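## Task

Scene 1: pick three of the four lettered blocks and arrange them to spell "SUN". All three must rest entirely on the mat, side by side and touching or nearly so, in one straight line. Viewed from the robot's base, the letters on their upper faces must read left to right and stand upright. The leftover block must end up off the mat. The arrangement must hold without the robot supporting it. Finish by opening the gripper and pulling the arm away.

## Robot and tools

Robot: one arm with five joints (shoulder pan, shoulder lift, elbow flex, wrist flex, wrist roll) and a two-finger gripper. The finger on the gripper's +y side is fixed; only the -y finger moves, swinging as it closes. Fingers point along the gripper's +z axis and close along its y axis. With five joints, the fingers always lie in the vertical plane through the base axis and the gripper. To tilt them by angle a in that plane, use rotation vector a*(cos w, sin w, 0) in gripper axes, w being the wrist roll angle; positive a tilts outward then upward. Pointing straight down is possible as low as about 0.09 m above the base at about 0.16 m out, only about 0.04 m at 0.25 m out. Near the base (within about 0.15 m, fingers down) a wrist roll outside roughly -1.9 to 0.0 rad can bring the bracket or open finger too close to the arm.

Frames: the scene frame has its origin on the table top under the arm base, +z up, +y to the left when facing +x. The base may be slightly tilted. Result lines report end_effector_position (metres) and end_effector_quat_wxyz in this frame; that position is the fixed finger's pad centre, about 5 mm short of its tip. Reported positions can be off, more so at long reach, and the arm usually sits a few mm (about 1 cm far out) from the command. Held parts add weight that is not compensated.

execute_actions(actions): a list of actions run in order; an empty list just returns state and images. Each action is a table of at most 15 rows, one row per control step of 1/30 s; if shorter, its last row repeats to fill 15 steps. A row is 7 numbers in [-1, 1]: dx, dy, dz, rx, ry, rz, opening. The first six are an offset in the gripper's own axes from the gripper pose measured when that action began (for a call's first action, the last pose reported in this scene). Each row is measured from that same start pose, not chained. Scale: 1.0 = 0.6 m for dx, dy, dz, and 180 degrees for the rotation vector rx, ry, rz. Opening is absolute: +1 fully open (0.106 m), -1 closed, 0 about 0.074 m, linear in joint travel rather than width. Closing fully takes at least about 0.5 s. Each step the command is clipped to within 70 mm and 16 degrees of the measured pose, so large offsets need several actions; after an action the arm only continues up to the last clipped pose.

move(target, speed, blocking): one 7-number row, same layout and frame as above, as an offset from the pose in this scene's last result that shows one; the gripper follows a straight path to it. speed is m/s, 0.002 to 0.5, default 0.25; rotation up to twice that in rad/s. Path lasts 0.5 to 10 s and is cut at 10 s. The opening is applied at the start. It does not avoid obstacles, may overshoot the speed (especially with the arm nearly straight), and tilted straight paths often end held or off_target. The result adds a move: line giving the ending (done, off_target, moving, held, fault) and limits (paced = pose clipped; held = some steps blocked, after which it can speed up), plus distance to target. blocking=false returns after 0.5 s; then use wait(0) to check, and no other motion is accepted until it ends or you call stop.

wait(seconds): 0 to 10; lets time pass while holding the last command, returning early if a running move ends. stop(): brakes a running move (needs room); fingers keep moving. zoom_image(camera, region): camera is one of cam_head_left, cam_head_right, cam_high, cam_low, cam_wrist; region [x0, y0, x1, y1] in pixels of that 504x504 image, top-left origin, at most 504 by 504. finished_scene(scene): ends scene 1 or 2 irreversibly and reports success; the next scene's task comes in its result. Answering without a tool call ends everything.

Result lines: Hand target is where the controller is currently driving; pose unreachable means the clearance check (which counts the base mount) altered or blocked the command; step readings list positions, HELD marking held-back steps; grip_measured is the finger opening on the command scale. FAULT, MOTOR HOT (from 55 °C) and OVER-TEMPERATURE FAULT (at 70 °C, joints go limp until cooled) signal stops. Cameras come with OpenCV-style calibration (K, distortion, T_world_to_cam) that may be off by a couple of degrees and millimetres.

Gripping: command an opening clearly below grip_measured to hold; the bigger the gap, the stronger the squeeze (about 19 to 25 N per pad). A gap over about 0.08 for about 2 s total can weaken the grip; raising the command restores force but releases. Avoid: knocking anything off the table (fails the scene), drops, slams, fast contacts and targets far past contact (they press hard), pushing a rigid obstacle for about 2 s (a motor may weaken silently; back off a few cm in one action to recover), and long loaded holds that heat motors. Objects may be tugged or nudged briefly. The simulation keeps running while you reply, holding the last command.

Each tool is called after ">>>" as name(argument=value, ...), one argument or row to a line, values as JSON.

## Session

>>> execute_actions(
  actions=[],
)

Scene clock: 0.00 s.
end_effector_position=(+0.3708, -0.0871, +0.2152) grip_measured=+1.00 end_effector_quat_wxyz=(+0.648, +0.444, +0.531, +0.317)
Joint positions: [ 0.211  0.264 -0.003 -0.314 -2.679  0.106]
Hand target: +0.371, -0.087, +0.215; +0.648, +0.444, +0.531, +0.317

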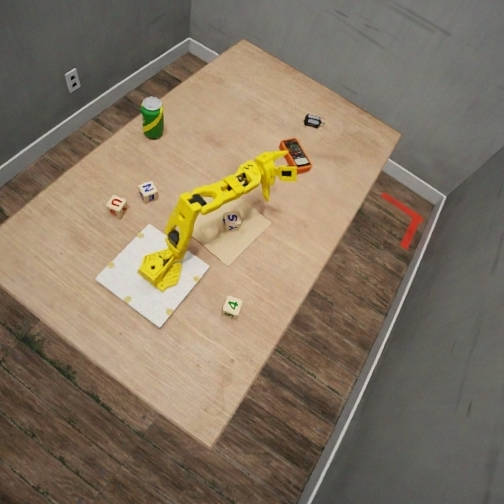

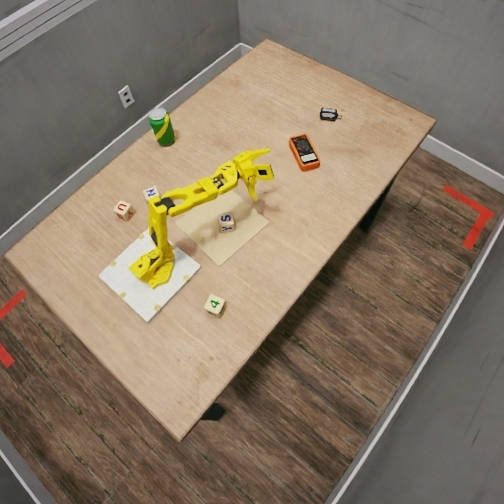

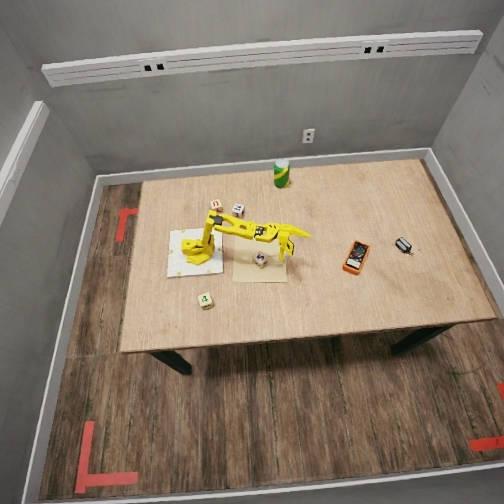

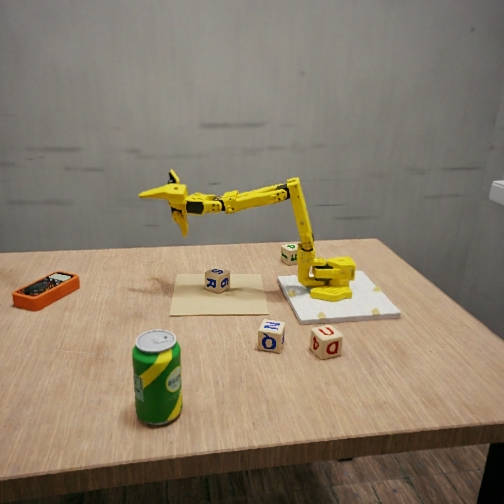

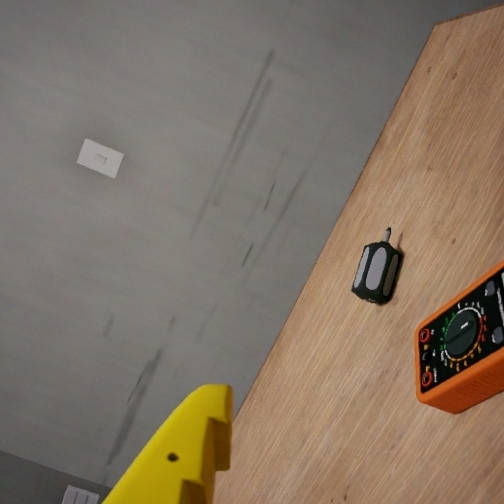

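>>> zoom_image(
  camera="cam_head_left",
  region=[80, 150, 300, 340],
)

>>> zoom_image(
  camera="cam_head_right",
  region=[80, 150, 300, 340],
)

>>> zoom_image(
  camera="cam_high",
  region=[150, 180, 320, 320],
)

>>> zoom_image(
  camera="cam_low",
  region=[140, 220, 420, 380],
)

Region (80, 150, 300, 340) of cam_head_left's 504x504 image, scaled by 2.291, with more detail than that image has; it fills the top 435 rows of this view, and the rest is white.

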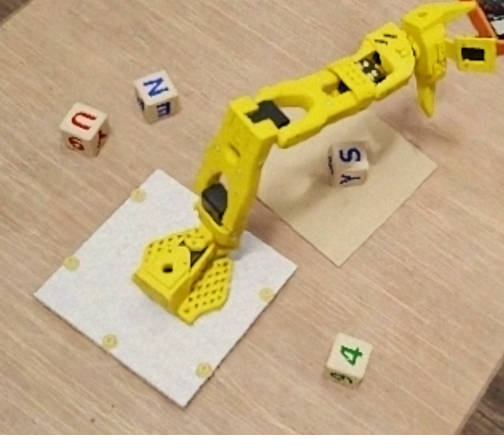

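Region (80, 150, 300, 340) of cam_head_right's 504x504 image, scaled by 2.291, with more detail than that image has; it fills the top 435 rows of this view, and the rest is white.

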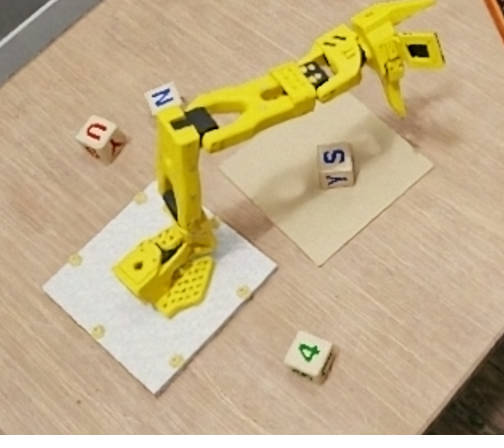

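Region (150, 180, 320, 320) of cam_high's 504x504 image, scaled by 2.965, with more detail than that image has; it fills the top 415 rows of this view, and the rest is white.

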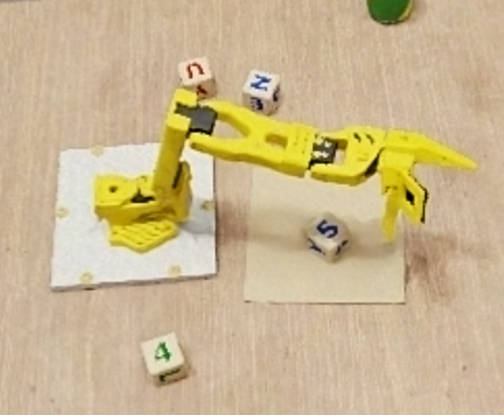

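Region (140, 220, 420, 380) of cam_low's 504x504 image, scaled by 1.800, with more detail than that image has; it fills the top 288 rows of this view, and the rest is white.

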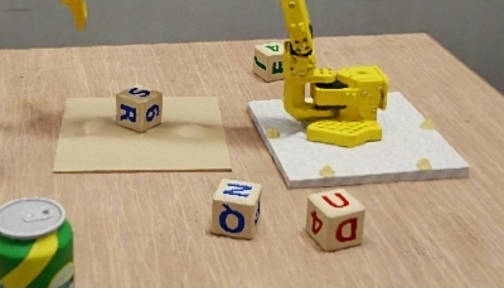

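>>> zoom_image(
  camera="cam_head_left",
  region=[190, 190, 280, 270],
)

>>> zoom_image(
  camera="cam_head_left",
  region=[95, 165, 175, 225],
)

>>> zoom_image(
  camera="cam_head_right",
  region=[170, 185, 280, 275],
)

>>> zoom_image(
  camera="cam_head_right",
  region=[100, 175, 180, 235],
)

>>> zoom_image(
  camera="cam_high",
  region=[225, 230, 295, 290],
)

>>> zoom_image(
  camera="cam_high",
  region=[200, 190, 260, 230],
)

>>> zoom_image(
  camera="cam_low",
  region=[240, 305, 360, 375],
)

>>> zoom_image(
  camera="cam_low",
  region=[160, 255, 280, 325],
)

Region (190, 190, 280, 270) of cam_head_left's 504x504 image, scaled by 5.600, with more detail than that image has.

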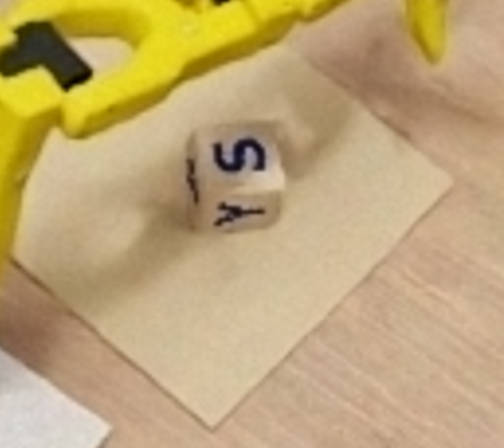

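Region (95, 165, 175, 225) of cam_head_left's 504x504 image, scaled by 6.300, with more detail than that image has; it fills the top 378 rows of this view, and the rest is white.

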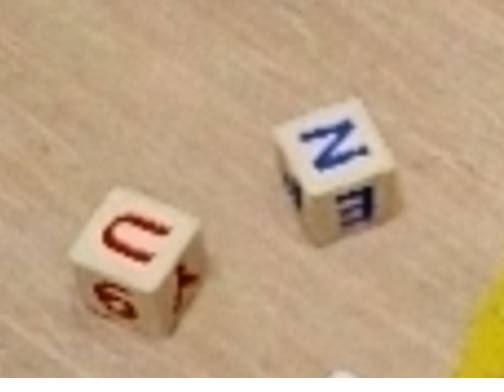

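Region (170, 185, 280, 275) of cam_head_right's 504x504 image, scaled by 4.582, with more detail than that image has; it fills the top 412 rows of this view, and the rest is white.

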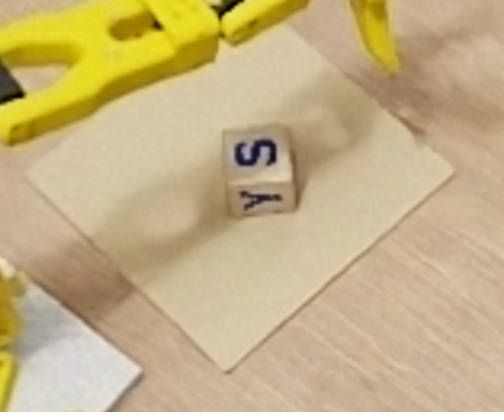

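Region (100, 175, 180, 235) of cam_head_right's 504x504 image, scaled by 6.300, with more detail than that image has; it fills the top 378 rows of this view, and the rest is white.

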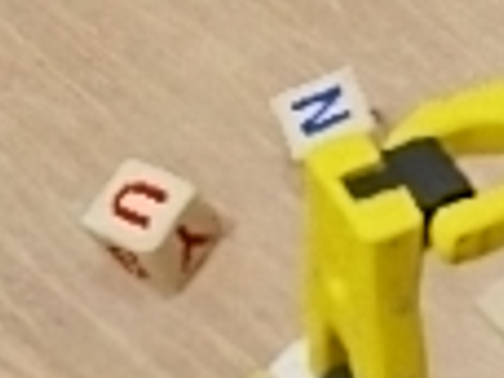

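Region (225, 230, 295, 290) of cam_high's 504x504 image, scaled by 7.200, with more detail than that image has; it fills the top 432 rows of this view, and the rest is white.

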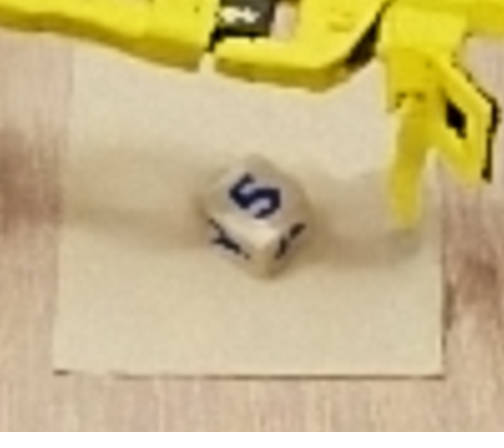

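Region (200, 190, 260, 230) of cam_high's 504x504 image, scaled by 8.400, with more detail than that image has.

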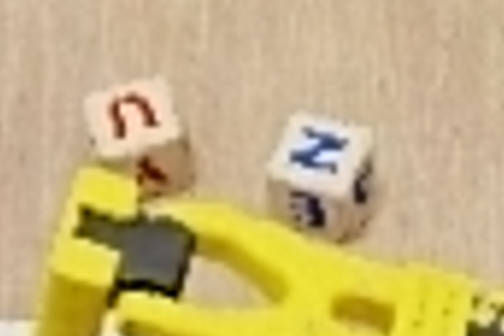

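Region (240, 305, 360, 375) of cam_low's 504x504 image, scaled by 4.200, with more detail than that image has; it fills the top 294 rows of this view, and the rest is white.

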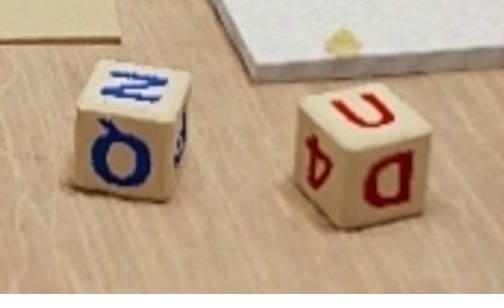

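Region (160, 255, 280, 325) of cam_low's 504x504 image, scaled by 4.200, with more detail than that image has; it fills the top 294 rows of this view, and the rest is white.

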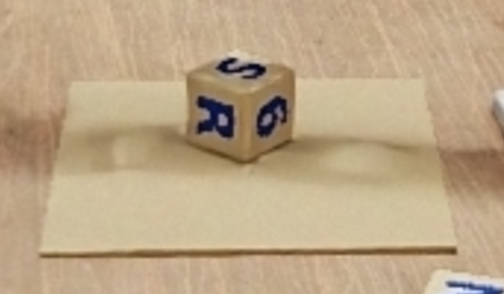

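>>> zoom_image(
  camera="cam_high",
  region=[260, 205, 330, 275],
)

>>> zoom_image(
  camera="cam_head_left",
  region=[230, 130, 310, 210],
)

>>> zoom_image(
  camera="cam_head_right",
  region=[210, 130, 290, 210],
)

>>> zoom_image(
  camera="cam_low",
  region=[130, 160, 230, 250],
)

Region (260, 205, 330, 275) of cam_high's 504x504 image, scaled by 7.200, with more detail than that image has.

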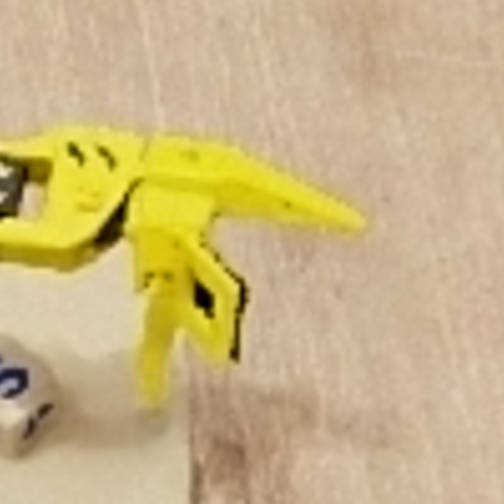

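Region (230, 130, 310, 210) of cam_head_left's 504x504 image, scaled by 6.300, with more detail than that image has.

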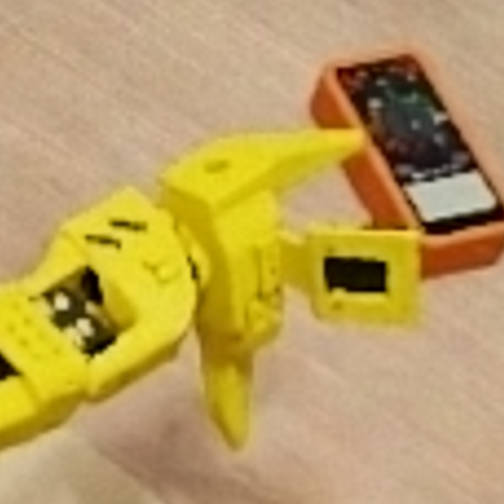

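Region (210, 130, 290, 210) of cam_head_right's 504x504 image, scaled by 6.300, with more detail than that image has.

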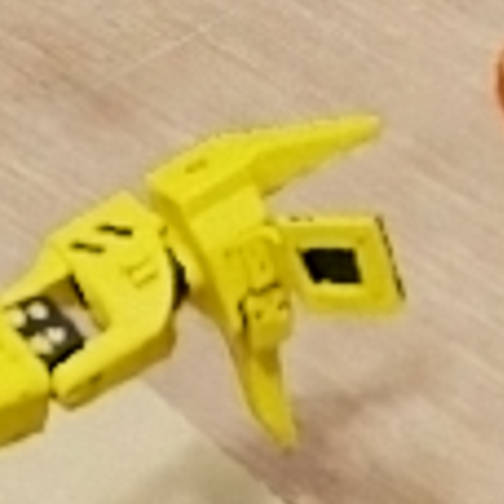

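Region (130, 160, 230, 250) of cam_low's 504x504 image, scaled by 5.040, with more detail than that image has; it fills the top 454 rows of this view, and the rest is white.

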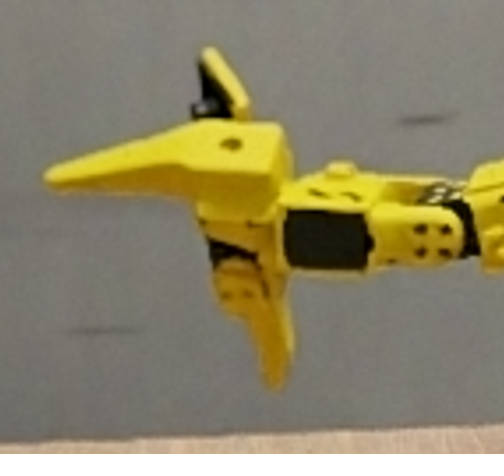

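>>> zoom_image(
  camera="cam_head_left",
  region=[218, 205, 248, 235],
)

>>> zoom_image(
  camera="cam_head_right",
  region=[211, 205, 241, 235],
)

>>> zoom_image(
  camera="cam_head_left",
  region=[133, 175, 163, 205],
)

>>> zoom_image(
  camera="cam_head_left",
  region=[90, 215, 220, 335],
)

Region (218, 205, 248, 235) of cam_head_left's 504x504 image, scaled by 16.800, with more detail than that image has.

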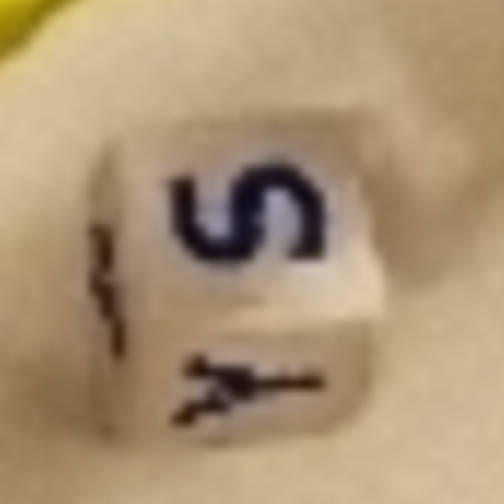

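Region (211, 205, 241, 235) of cam_head_right's 504x504 image, scaled by 16.800, with more detail than that image has.

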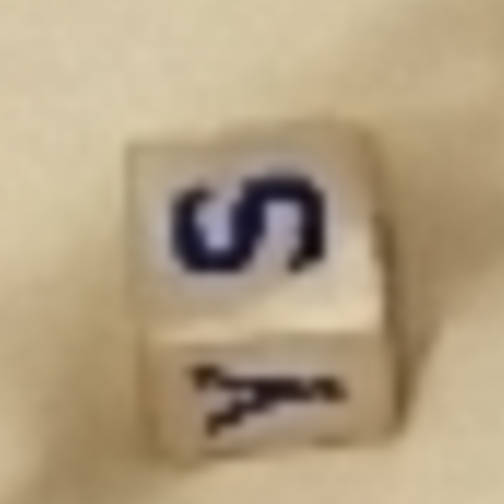

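Region (133, 175, 163, 205) of cam_head_left's 504x504 image, scaled by 16.800, with more detail than that image has.

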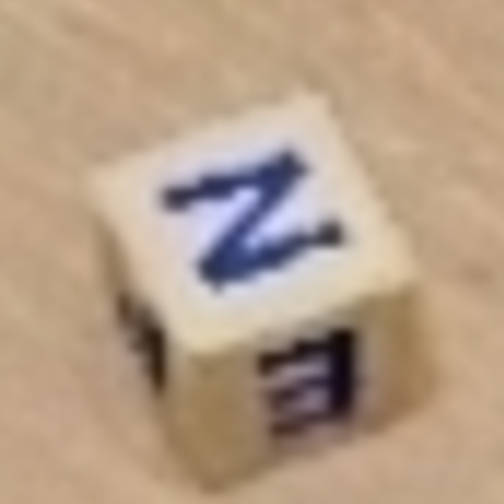

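Region (90, 215, 220, 335) of cam_head_left's 504x504 image, scaled by 3.877, with more detail than that image has; it fills the top 465 rows of this view, and the rest is white.

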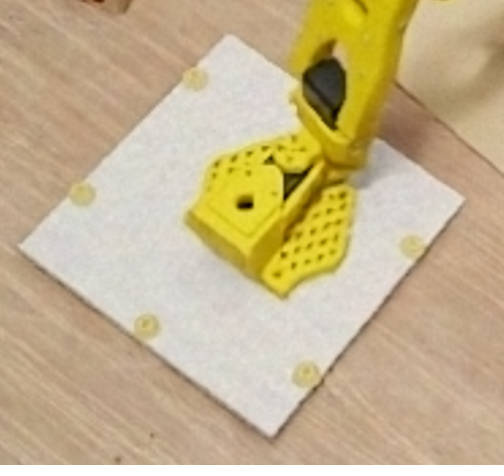

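>>> execute_actions(
  actions=[
    [[0.0012,-0.0027,-0.0006,0.0025,0.0031,-0.0090,0.9],[0.0033,-0.0073,-0.0017,0.0067,0.0083,-0.0239,0.82],[0.0062,-0.0137,-0.0031,0.0126,0.0155,-0.0448,0.74],[0.0094,-0.0209,-0.0048,0.0193,0.0238,-0.0687,0.66],[0.0131,-0.0291,-0.0067,0.0268,0.0331,-0.0956,0.58],[0.0168,-0.0373,-0.0085,0.0344,0.0424,-0.1224,0.5],[0.0205,-0.0455,-0.0104,0.0420,0.0518,-0.1493,0.42],[0.0242,-0.0537,-0.0123,0.0495,0.0611,-0.1762,0.34],[0.0279,-0.0619,-0.0141,0.0571,0.0704,-0.2030,0.26],[0.0316,-0.0701,-0.0160,0.0646,0.0797,-0.2299,0.18],[0.0353,-0.0783,-0.0179,0.0722,0.0890,-0.2568,0.1],[0.0390,-0.0865,-0.0198,0.0797,0.0983,-0.2837,0.02],[0.0426,-0.0946,-0.0216,0.0873,0.1076,-0.3105,-0.06],[0.0459,-0.1019,-0.0233,0.0940,0.1159,-0.3344,-0.14],[0.0492,-0.1092,-0.0250,0.1007,0.1242,-0.3583,-0.2]],
    [[0.0264,-0.0082,-0.0072,-0.0095,0.0343,-0.0797,-0.2],[0.0329,-0.0103,-0.0089,-0.0118,0.0428,-0.0994,-0.2],[0.0395,-0.0123,-0.0107,-0.0142,0.0514,-0.1194,-0.2],[0.0461,-0.0144,-0.0125,-0.0166,0.0600,-0.1394,-0.2],[0.0527,-0.0164,-0.0143,-0.0189,0.0684,-0.1592,-0.2],[0.0593,-0.0185,-0.0161,-0.0213,0.0770,-0.1792,-0.2],[0.0659,-0.0205,-0.0179,-0.0237,0.0856,-0.1992,-0.2],[0.0724,-0.0226,-0.0196,-0.0260,0.0941,-0.2189,-0.2],[0.0790,-0.0246,-0.0214,-0.0284,0.1027,-0.2389,-0.2],[0.0857,-0.0267,-0.0232,-0.0308,0.1113,-0.2589,-0.2],[0.0922,-0.0287,-0.0250,-0.0331,0.1198,-0.2786,-0.2],[0.0988,-0.0308,-0.0268,-0.0355,0.1284,-0.2986,-0.2],[0.1054,-0.0329,-0.0286,-0.0379,0.1370,-0.3186,-0.2],[0.1119,-0.0349,-0.0304,-0.0402,0.1455,-0.3383,-0.2],[0.1186,-0.0370,-0.0322,-0.0426,0.1541,-0.3583,-0.2]],
  ],
)

Scene clock: 26.20 s.
end_effector_position=(+0.3413, -0.0686, +0.1090) grip_measured=-0.19 end_effector_quat_wxyz=(+0.489, -0.046, +0.860, -0.140)
Joint positions: [ 0.19   0.195  0.191  0.105 -1.197  0.061]
Hand target: +0.333, -0.062, +0.094; +0.443, -0.125, +0.873, -0.163
Off the commanded pose: 0.019 m, 22 deg; orientation clipped at the last step of the last action.
Step readings (end_effector_position; steps 1 to 15: 1st action; 16 to 30: 2nd action):
0: (+0.3708, -0.0871, +0.2152)
1: (+0.3708, -0.0871, +0.2152)
2: (+0.3709, -0.0870, +0.2151)
4: (+0.3709, -0.0867, +0.2131)
8: (+0.3694, -0.0850, +0.1971)
15: (+0.3639, -0.0825, +0.1605)
16: (+0.3632, -0.0821, +0.1568)
17: (+0.3619, -0.0817, +0.1537)
19: (+0.3587, -0.0807, +0.1467)
23: (+0.3520, -0.0766, +0.1324)
30: end_effector_position above
camera_calibration (this result's frames):
cam_wrist: T_world_to_cam=[[-0.0171851, -0.966398, 0.256475, -0.0903881], [-0.890988, -0.101596, -0.442515, 0.369006], [0.453702, -0.236121, -0.859303, -0.0107067], [0, 0, 0, 1]] pos_world=[0.332084, -0.0523895, 0.177272]

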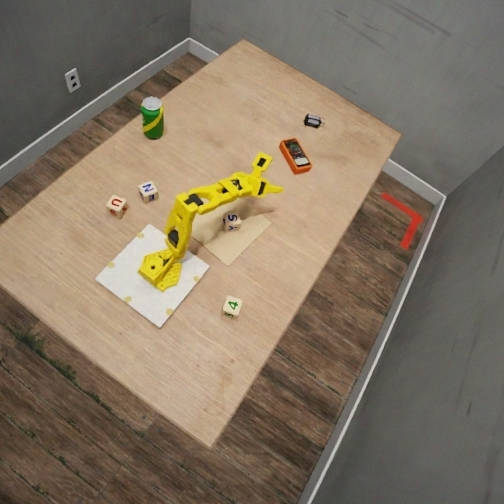

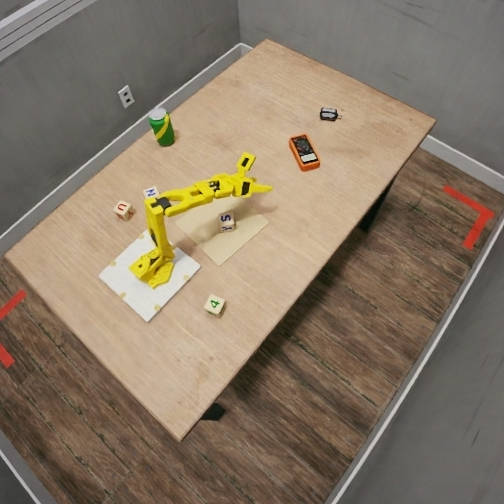

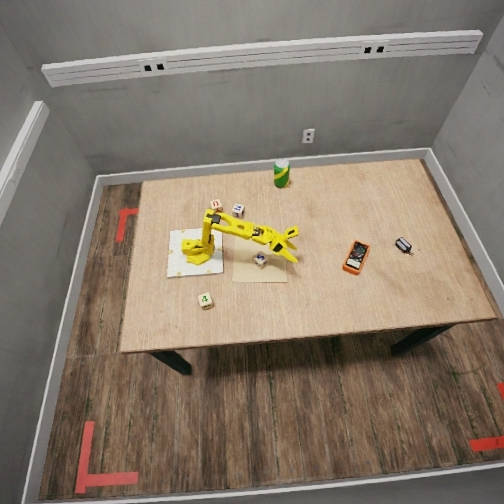

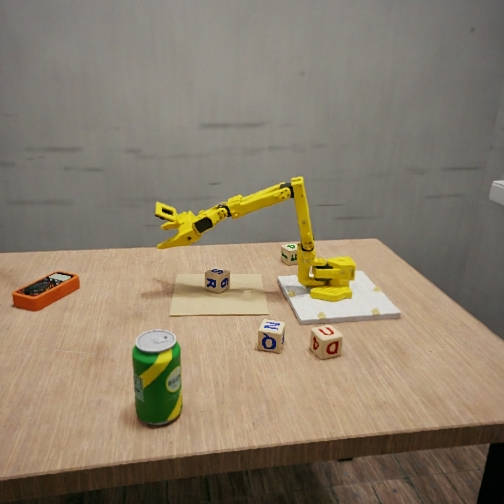

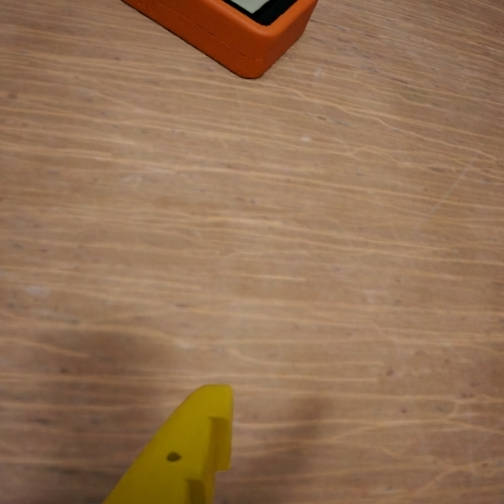

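>>> execute_actions(
  actions=[],
)

Scene clock: 26.43 s.
end_effector_position=(+0.3370, -0.0661, +0.1014) grip_measured=-0.19 end_effector_quat_wxyz=(+0.458, -0.114, +0.866, -0.167)
Joint positions: [ 0.183  0.195  0.191  0.154 -1.049  0.061]
Hand target: +0.333, -0.062, +0.094; +0.443, -0.125, +0.873, -0.163
Off the commanded pose: 0.010 m, 13 deg; orientation clipped at the last step of the last action.
camera_calibration (this result's frames):
cam_wrist: T_world_to_cam=[[0.0831723, -0.928127, 0.362854, -0.128106], [-0.908366, -0.22035, -0.355412, 0.35128], [0.409822, -0.300043, -0.861406, -0.00397941], [0, 0, 0, 1]] pos_world=[0.331376, -0.042688, 0.167905]

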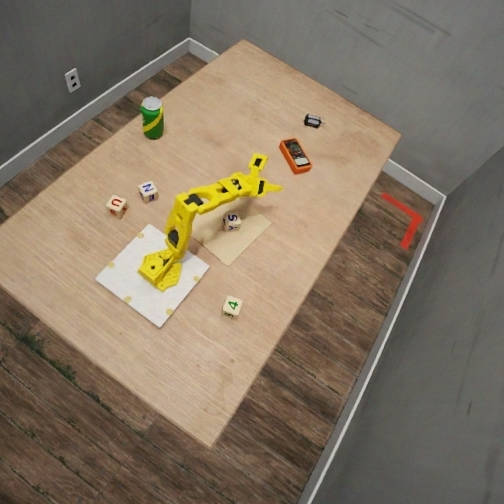

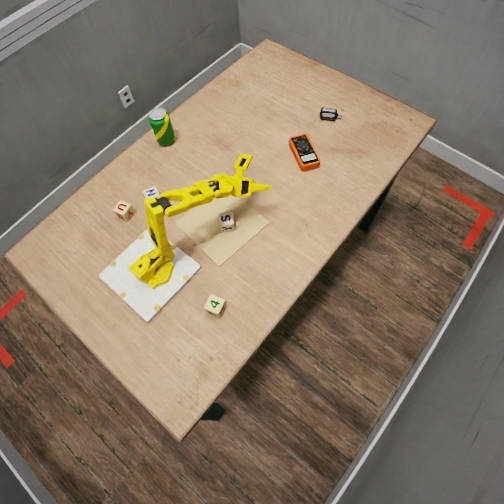

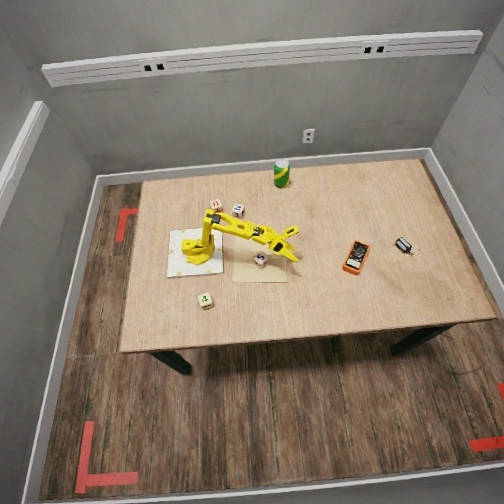

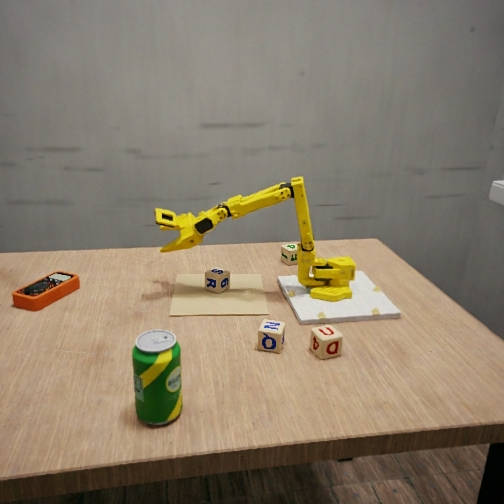

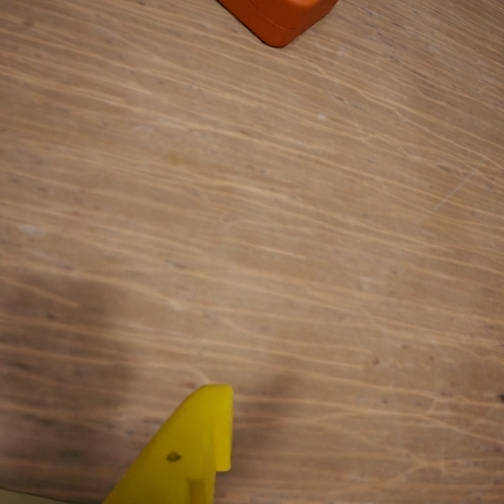

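>>> move(
  target=[0.1549,0.0153,-0.1722,-0.3844,0.0199,-0.5943,-0.2],
  speed=0.5,
)

Scene clock: 30.83 s.
end_effector_position=(+0.2041, -0.0717, +0.0861) grip_measured=-0.19 end_effector_quat_wxyz=(+0.002, +0.919, -0.393, +0.017)
Joint positions: [ 0.275  0.171 -0.209  1.564  1.117  0.061]
Hand target: +0.201, -0.073, +0.082; +0.004, +0.920, -0.393, +0.001
Off the commanded pose: 0.006 m, 2 deg.
move: done; limits=paced
camera_calibration (this result's frames):
cam_wrist: T_world_to_cam=[[0.727516, 0.684945, -0.0396469, -0.0979348], [0.585972, -0.590255, 0.55519, -0.186083], [0.356873, -0.427142, -0.830778, 0.0347174], [0, 0, 0, 1]] pos_world=[0.167899, -0.0279274, 0.128271]

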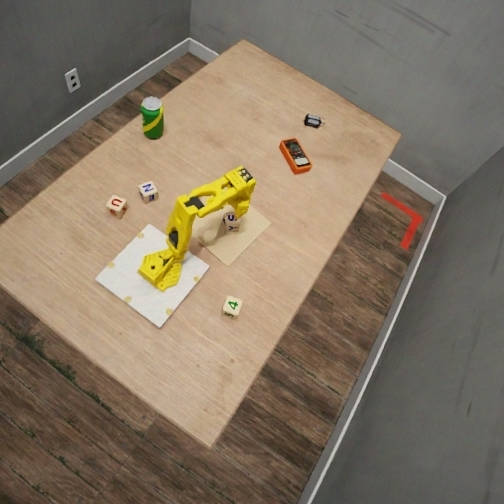

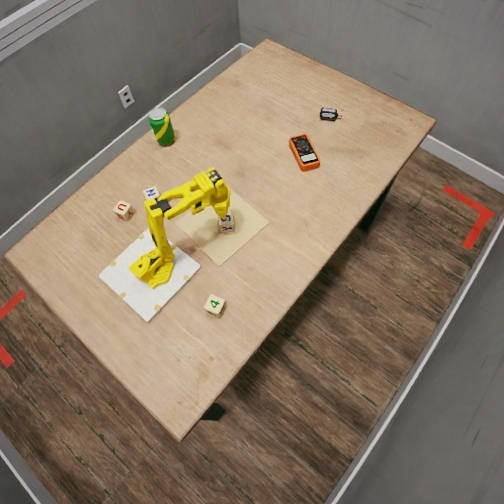

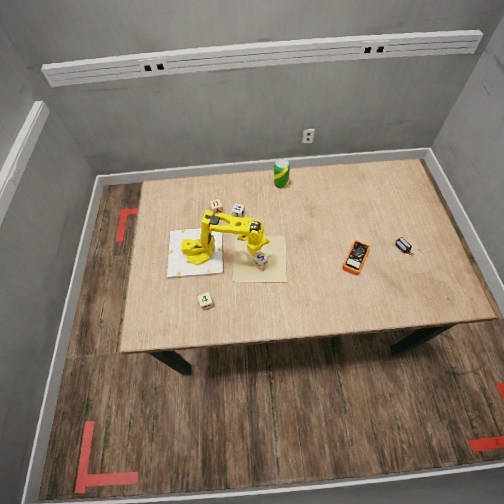

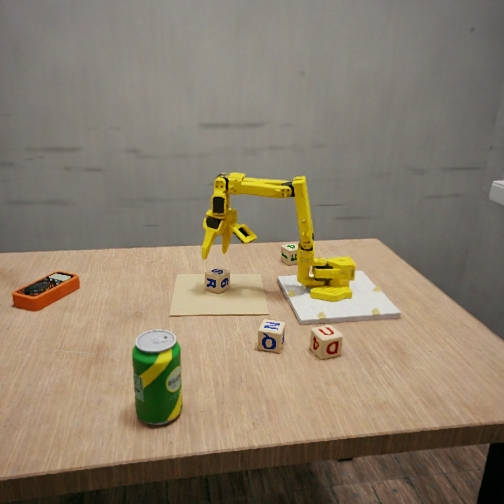

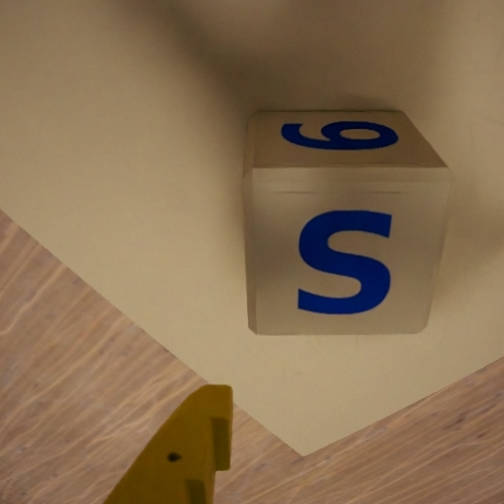

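>>> zoom_image(
  camera="cam_wrist",
  region=[220, 100, 470, 350],
)

>>> zoom_image(
  camera="cam_low",
  region=[170, 190, 290, 320],
)

Region (220, 100, 470, 350) of cam_wrist's 504x504 image, scaled by 2.016.

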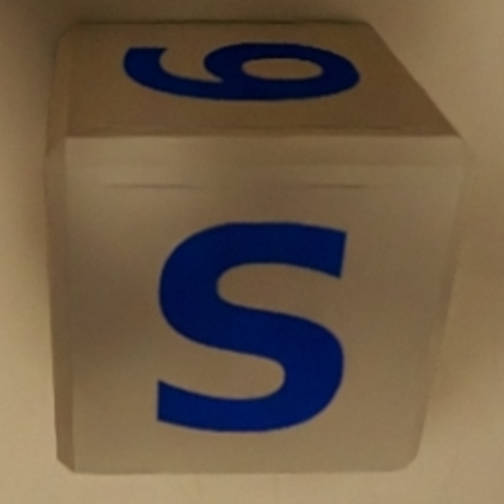

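Region (170, 190, 290, 320) of cam_low's 504x504 image, scaled by 3.877, with more detail than that image has; it fills the left 465 columns of this view, and the rest is white.

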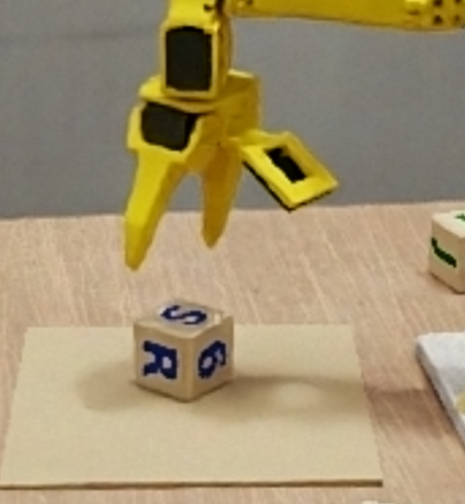

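>>> move(
  target=[0.0007,0.0118,0.0433,-0.0031,-0.0104,0,-0.2],
  speed=0.1,
)

Scene clock: 34.33 s.
end_effector_position=(+0.2033, -0.0762, +0.0672) grip_measured=-0.19 end_effector_quat_wxyz=(+0.002, +0.919, -0.394, +0.017)
Joint positions: [ 0.295  0.177 -0.077  1.426  1.136  0.061]
Hand target: +0.199, -0.077, +0.060; +0.004, +0.919, -0.394, +0.000
Off the commanded pose: 0.008 m, 2 deg.
move: done
camera_calibration (this result's frames):
cam_wrist: T_world_to_cam=[[0.728562, 0.683789, -0.0403891, -0.095249], [0.585202, -0.590707, 0.555521, -0.177624], [0.356001, -0.428367, -0.830521, 0.0175039], [0, 0, 0, 1]] pos_world=[0.167109, -0.0322953, 0.109364]

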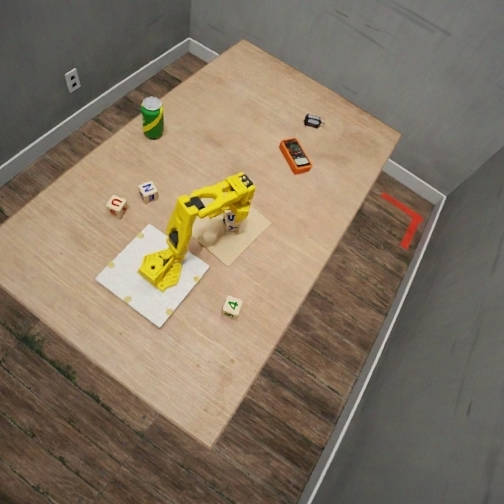

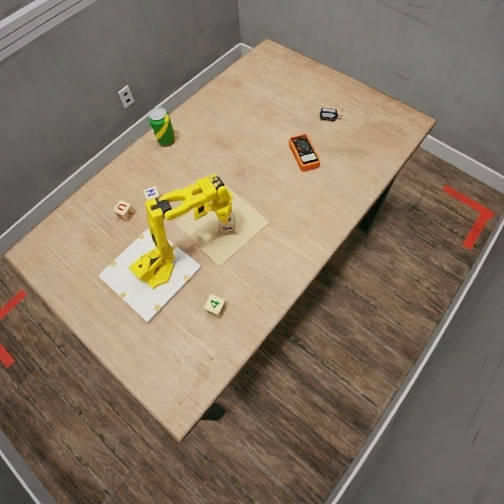

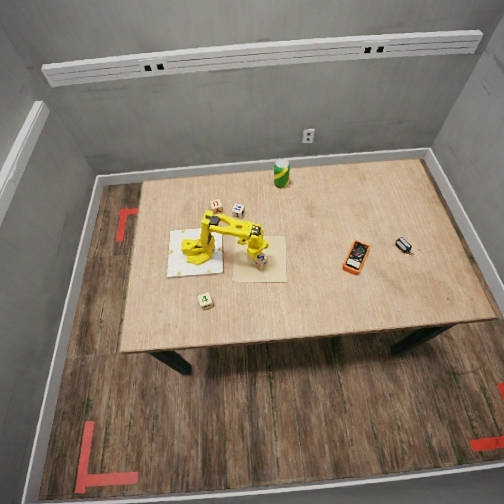

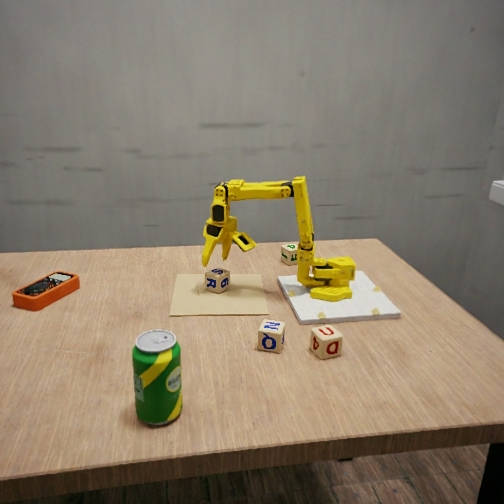

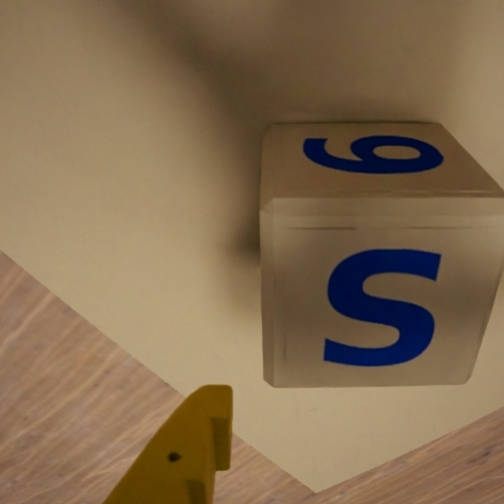

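>>> move(
  target=[-0.0079,0.0081,0.085,-0.0031,-0.0104,0,-0.2],
  speed=0.1,
)

Scene clock: 36.10 s.
end_effector_position=(+0.2020, -0.0761, +0.0228) grip_measured=-0.19 end_effector_quat_wxyz=(+0.002, +0.919, -0.394, +0.016)
Joint positions: [0.295 0.257 0.15  1.121 1.136 0.061]
Hand target: +0.197, -0.076, +0.017; +0.004, +0.919, -0.394, +0.001
Off the commanded pose: 0.008 m, 2 deg.
move: done
camera_calibration (this result's frames):
cam_wrist: T_world_to_cam=[[0.72851, 0.6838, -0.0411108, -0.0961365], [0.586002, -0.590987, 0.55438, -0.152297], [0.354789, -0.427962, -0.831248, -0.0185901], [0, 0, 0, 1]] pos_world=[0.165878, -0.0322233, 0.0650252]

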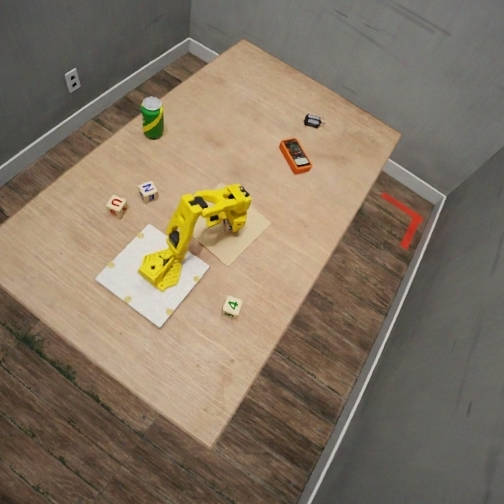

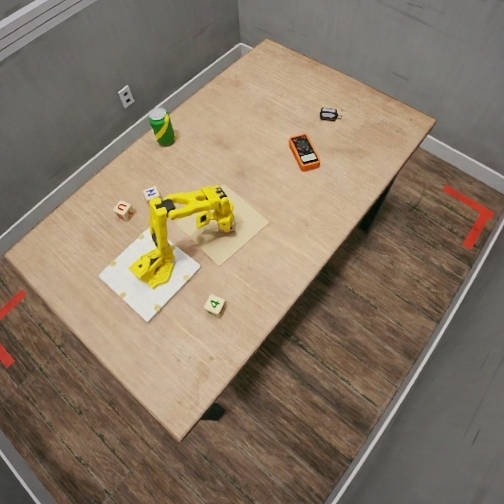

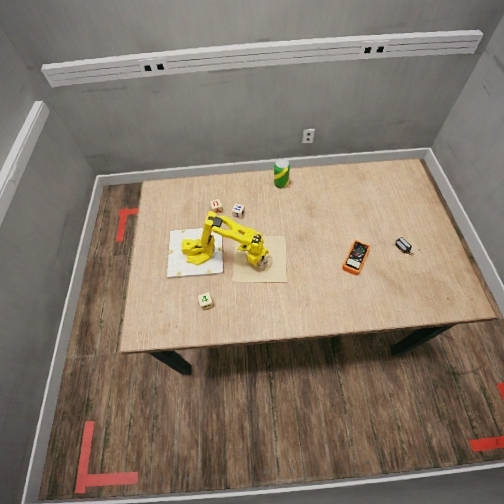

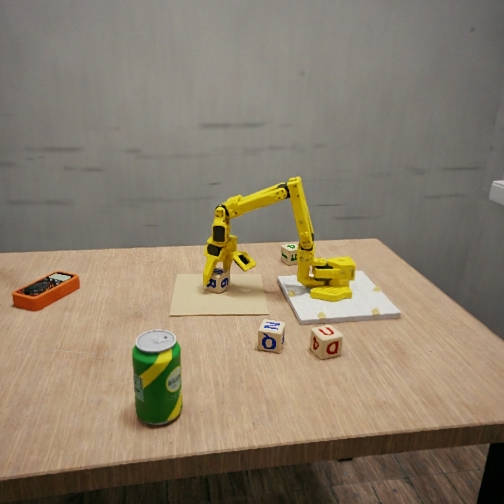

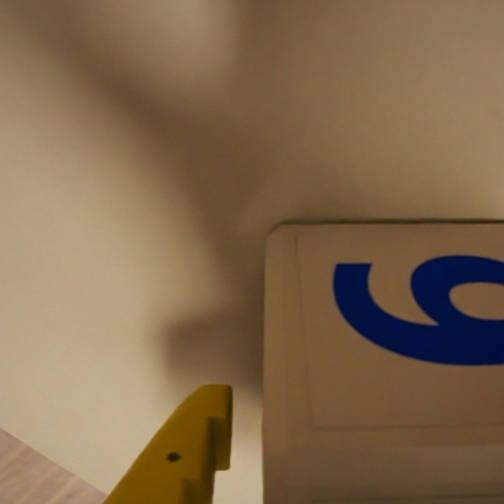

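>>> execute_actions(
  actions=[
    [[-0.003,0,0.005,0,0,0,-0.25],[-0.003,0,0.005,0,0,0,-0.3],[-0.003,0,0.005,0,0,0,-0.35],[-0.003,0,0.005,0,0,0,-0.39],[-0.003,0,0.005,0,0,0,-0.43],[-0.003,0,0.005,0,0,0,-0.46],[-0.003,0,0.005,0,0,0,-0.49],[-0.003,0,0.005,0,0,0,-0.51],[-0.003,0,0.005,0,0,0,-0.53],[-0.003,0,0.005,0,0,0,-0.55]],
  ],
)

Scene clock: 37.20 s.
end_effector_position=(+0.2042, -0.0768, +0.0244) grip_measured=-0.45 end_effector_quat_wxyz=(+0.002, +0.919, -0.394, +0.027)
Joint positions: [0.295 0.243 0.158 1.105 1.136 0.043]
Hand target: +0.200, -0.075, +0.020; +0.002, +0.919, -0.394, +0.016
Off the commanded pose: 0.006 m, 1 deg.
Step readings (end_effector_position):
0: (+0.2020, -0.0761, +0.0228)
1: (+0.2017, -0.0760, +0.0226)
2: (+0.2017, -0.0760, +0.0222)
4: (+0.2023, -0.0762, +0.0219)
8: (+0.2029, -0.0764, +0.0221)
15: end_effector_position above
camera_calibration (this result's frames):
cam_wrist: T_world_to_cam=[[0.729135, 0.683667, -0.0310005, -0.097571], [0.574658, -0.587019, 0.570244, -0.152707], [0.371659, -0.433599, -0.820891, -0.0224844], [0, 0, 0, 1]] pos_world=[0.167253, -0.0326848, 0.0655981]

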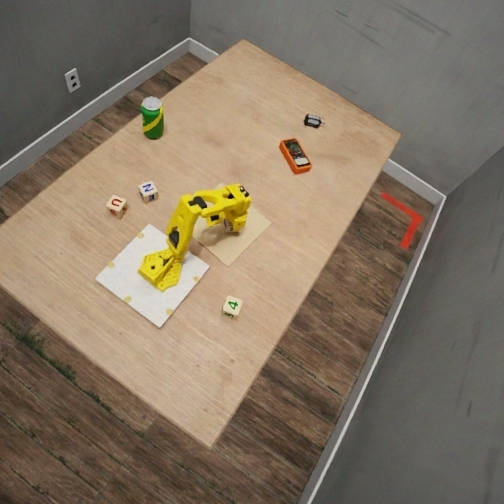

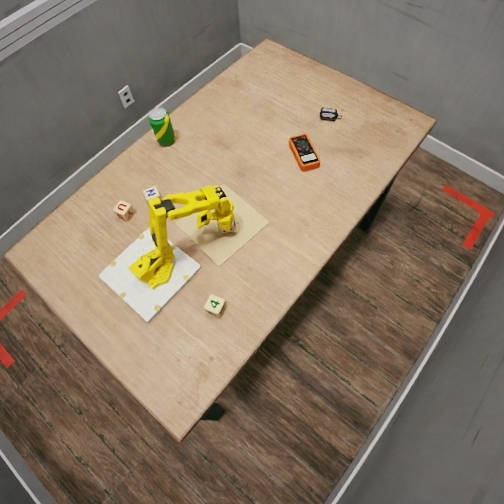

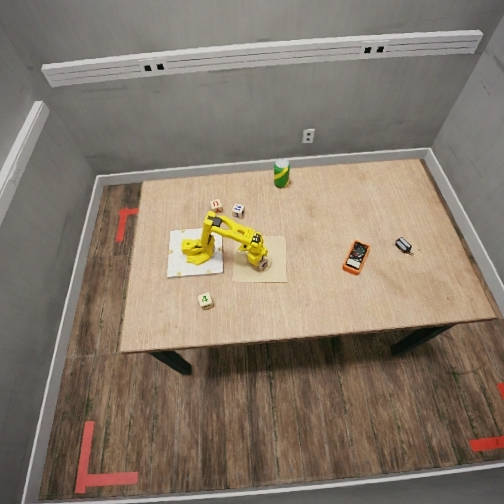

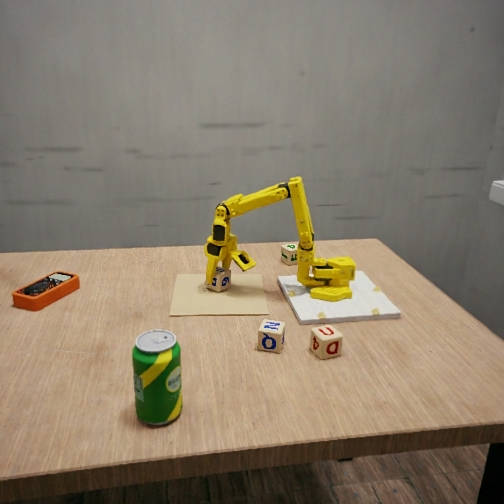

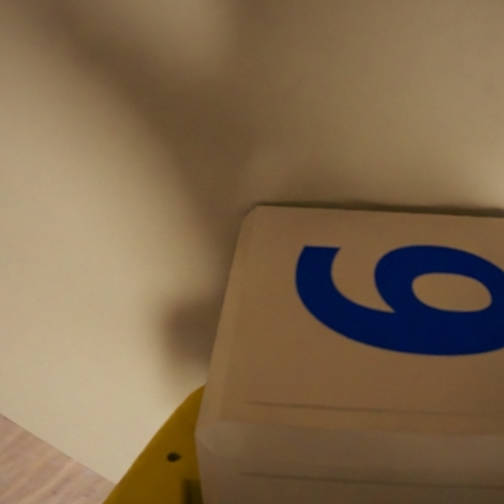

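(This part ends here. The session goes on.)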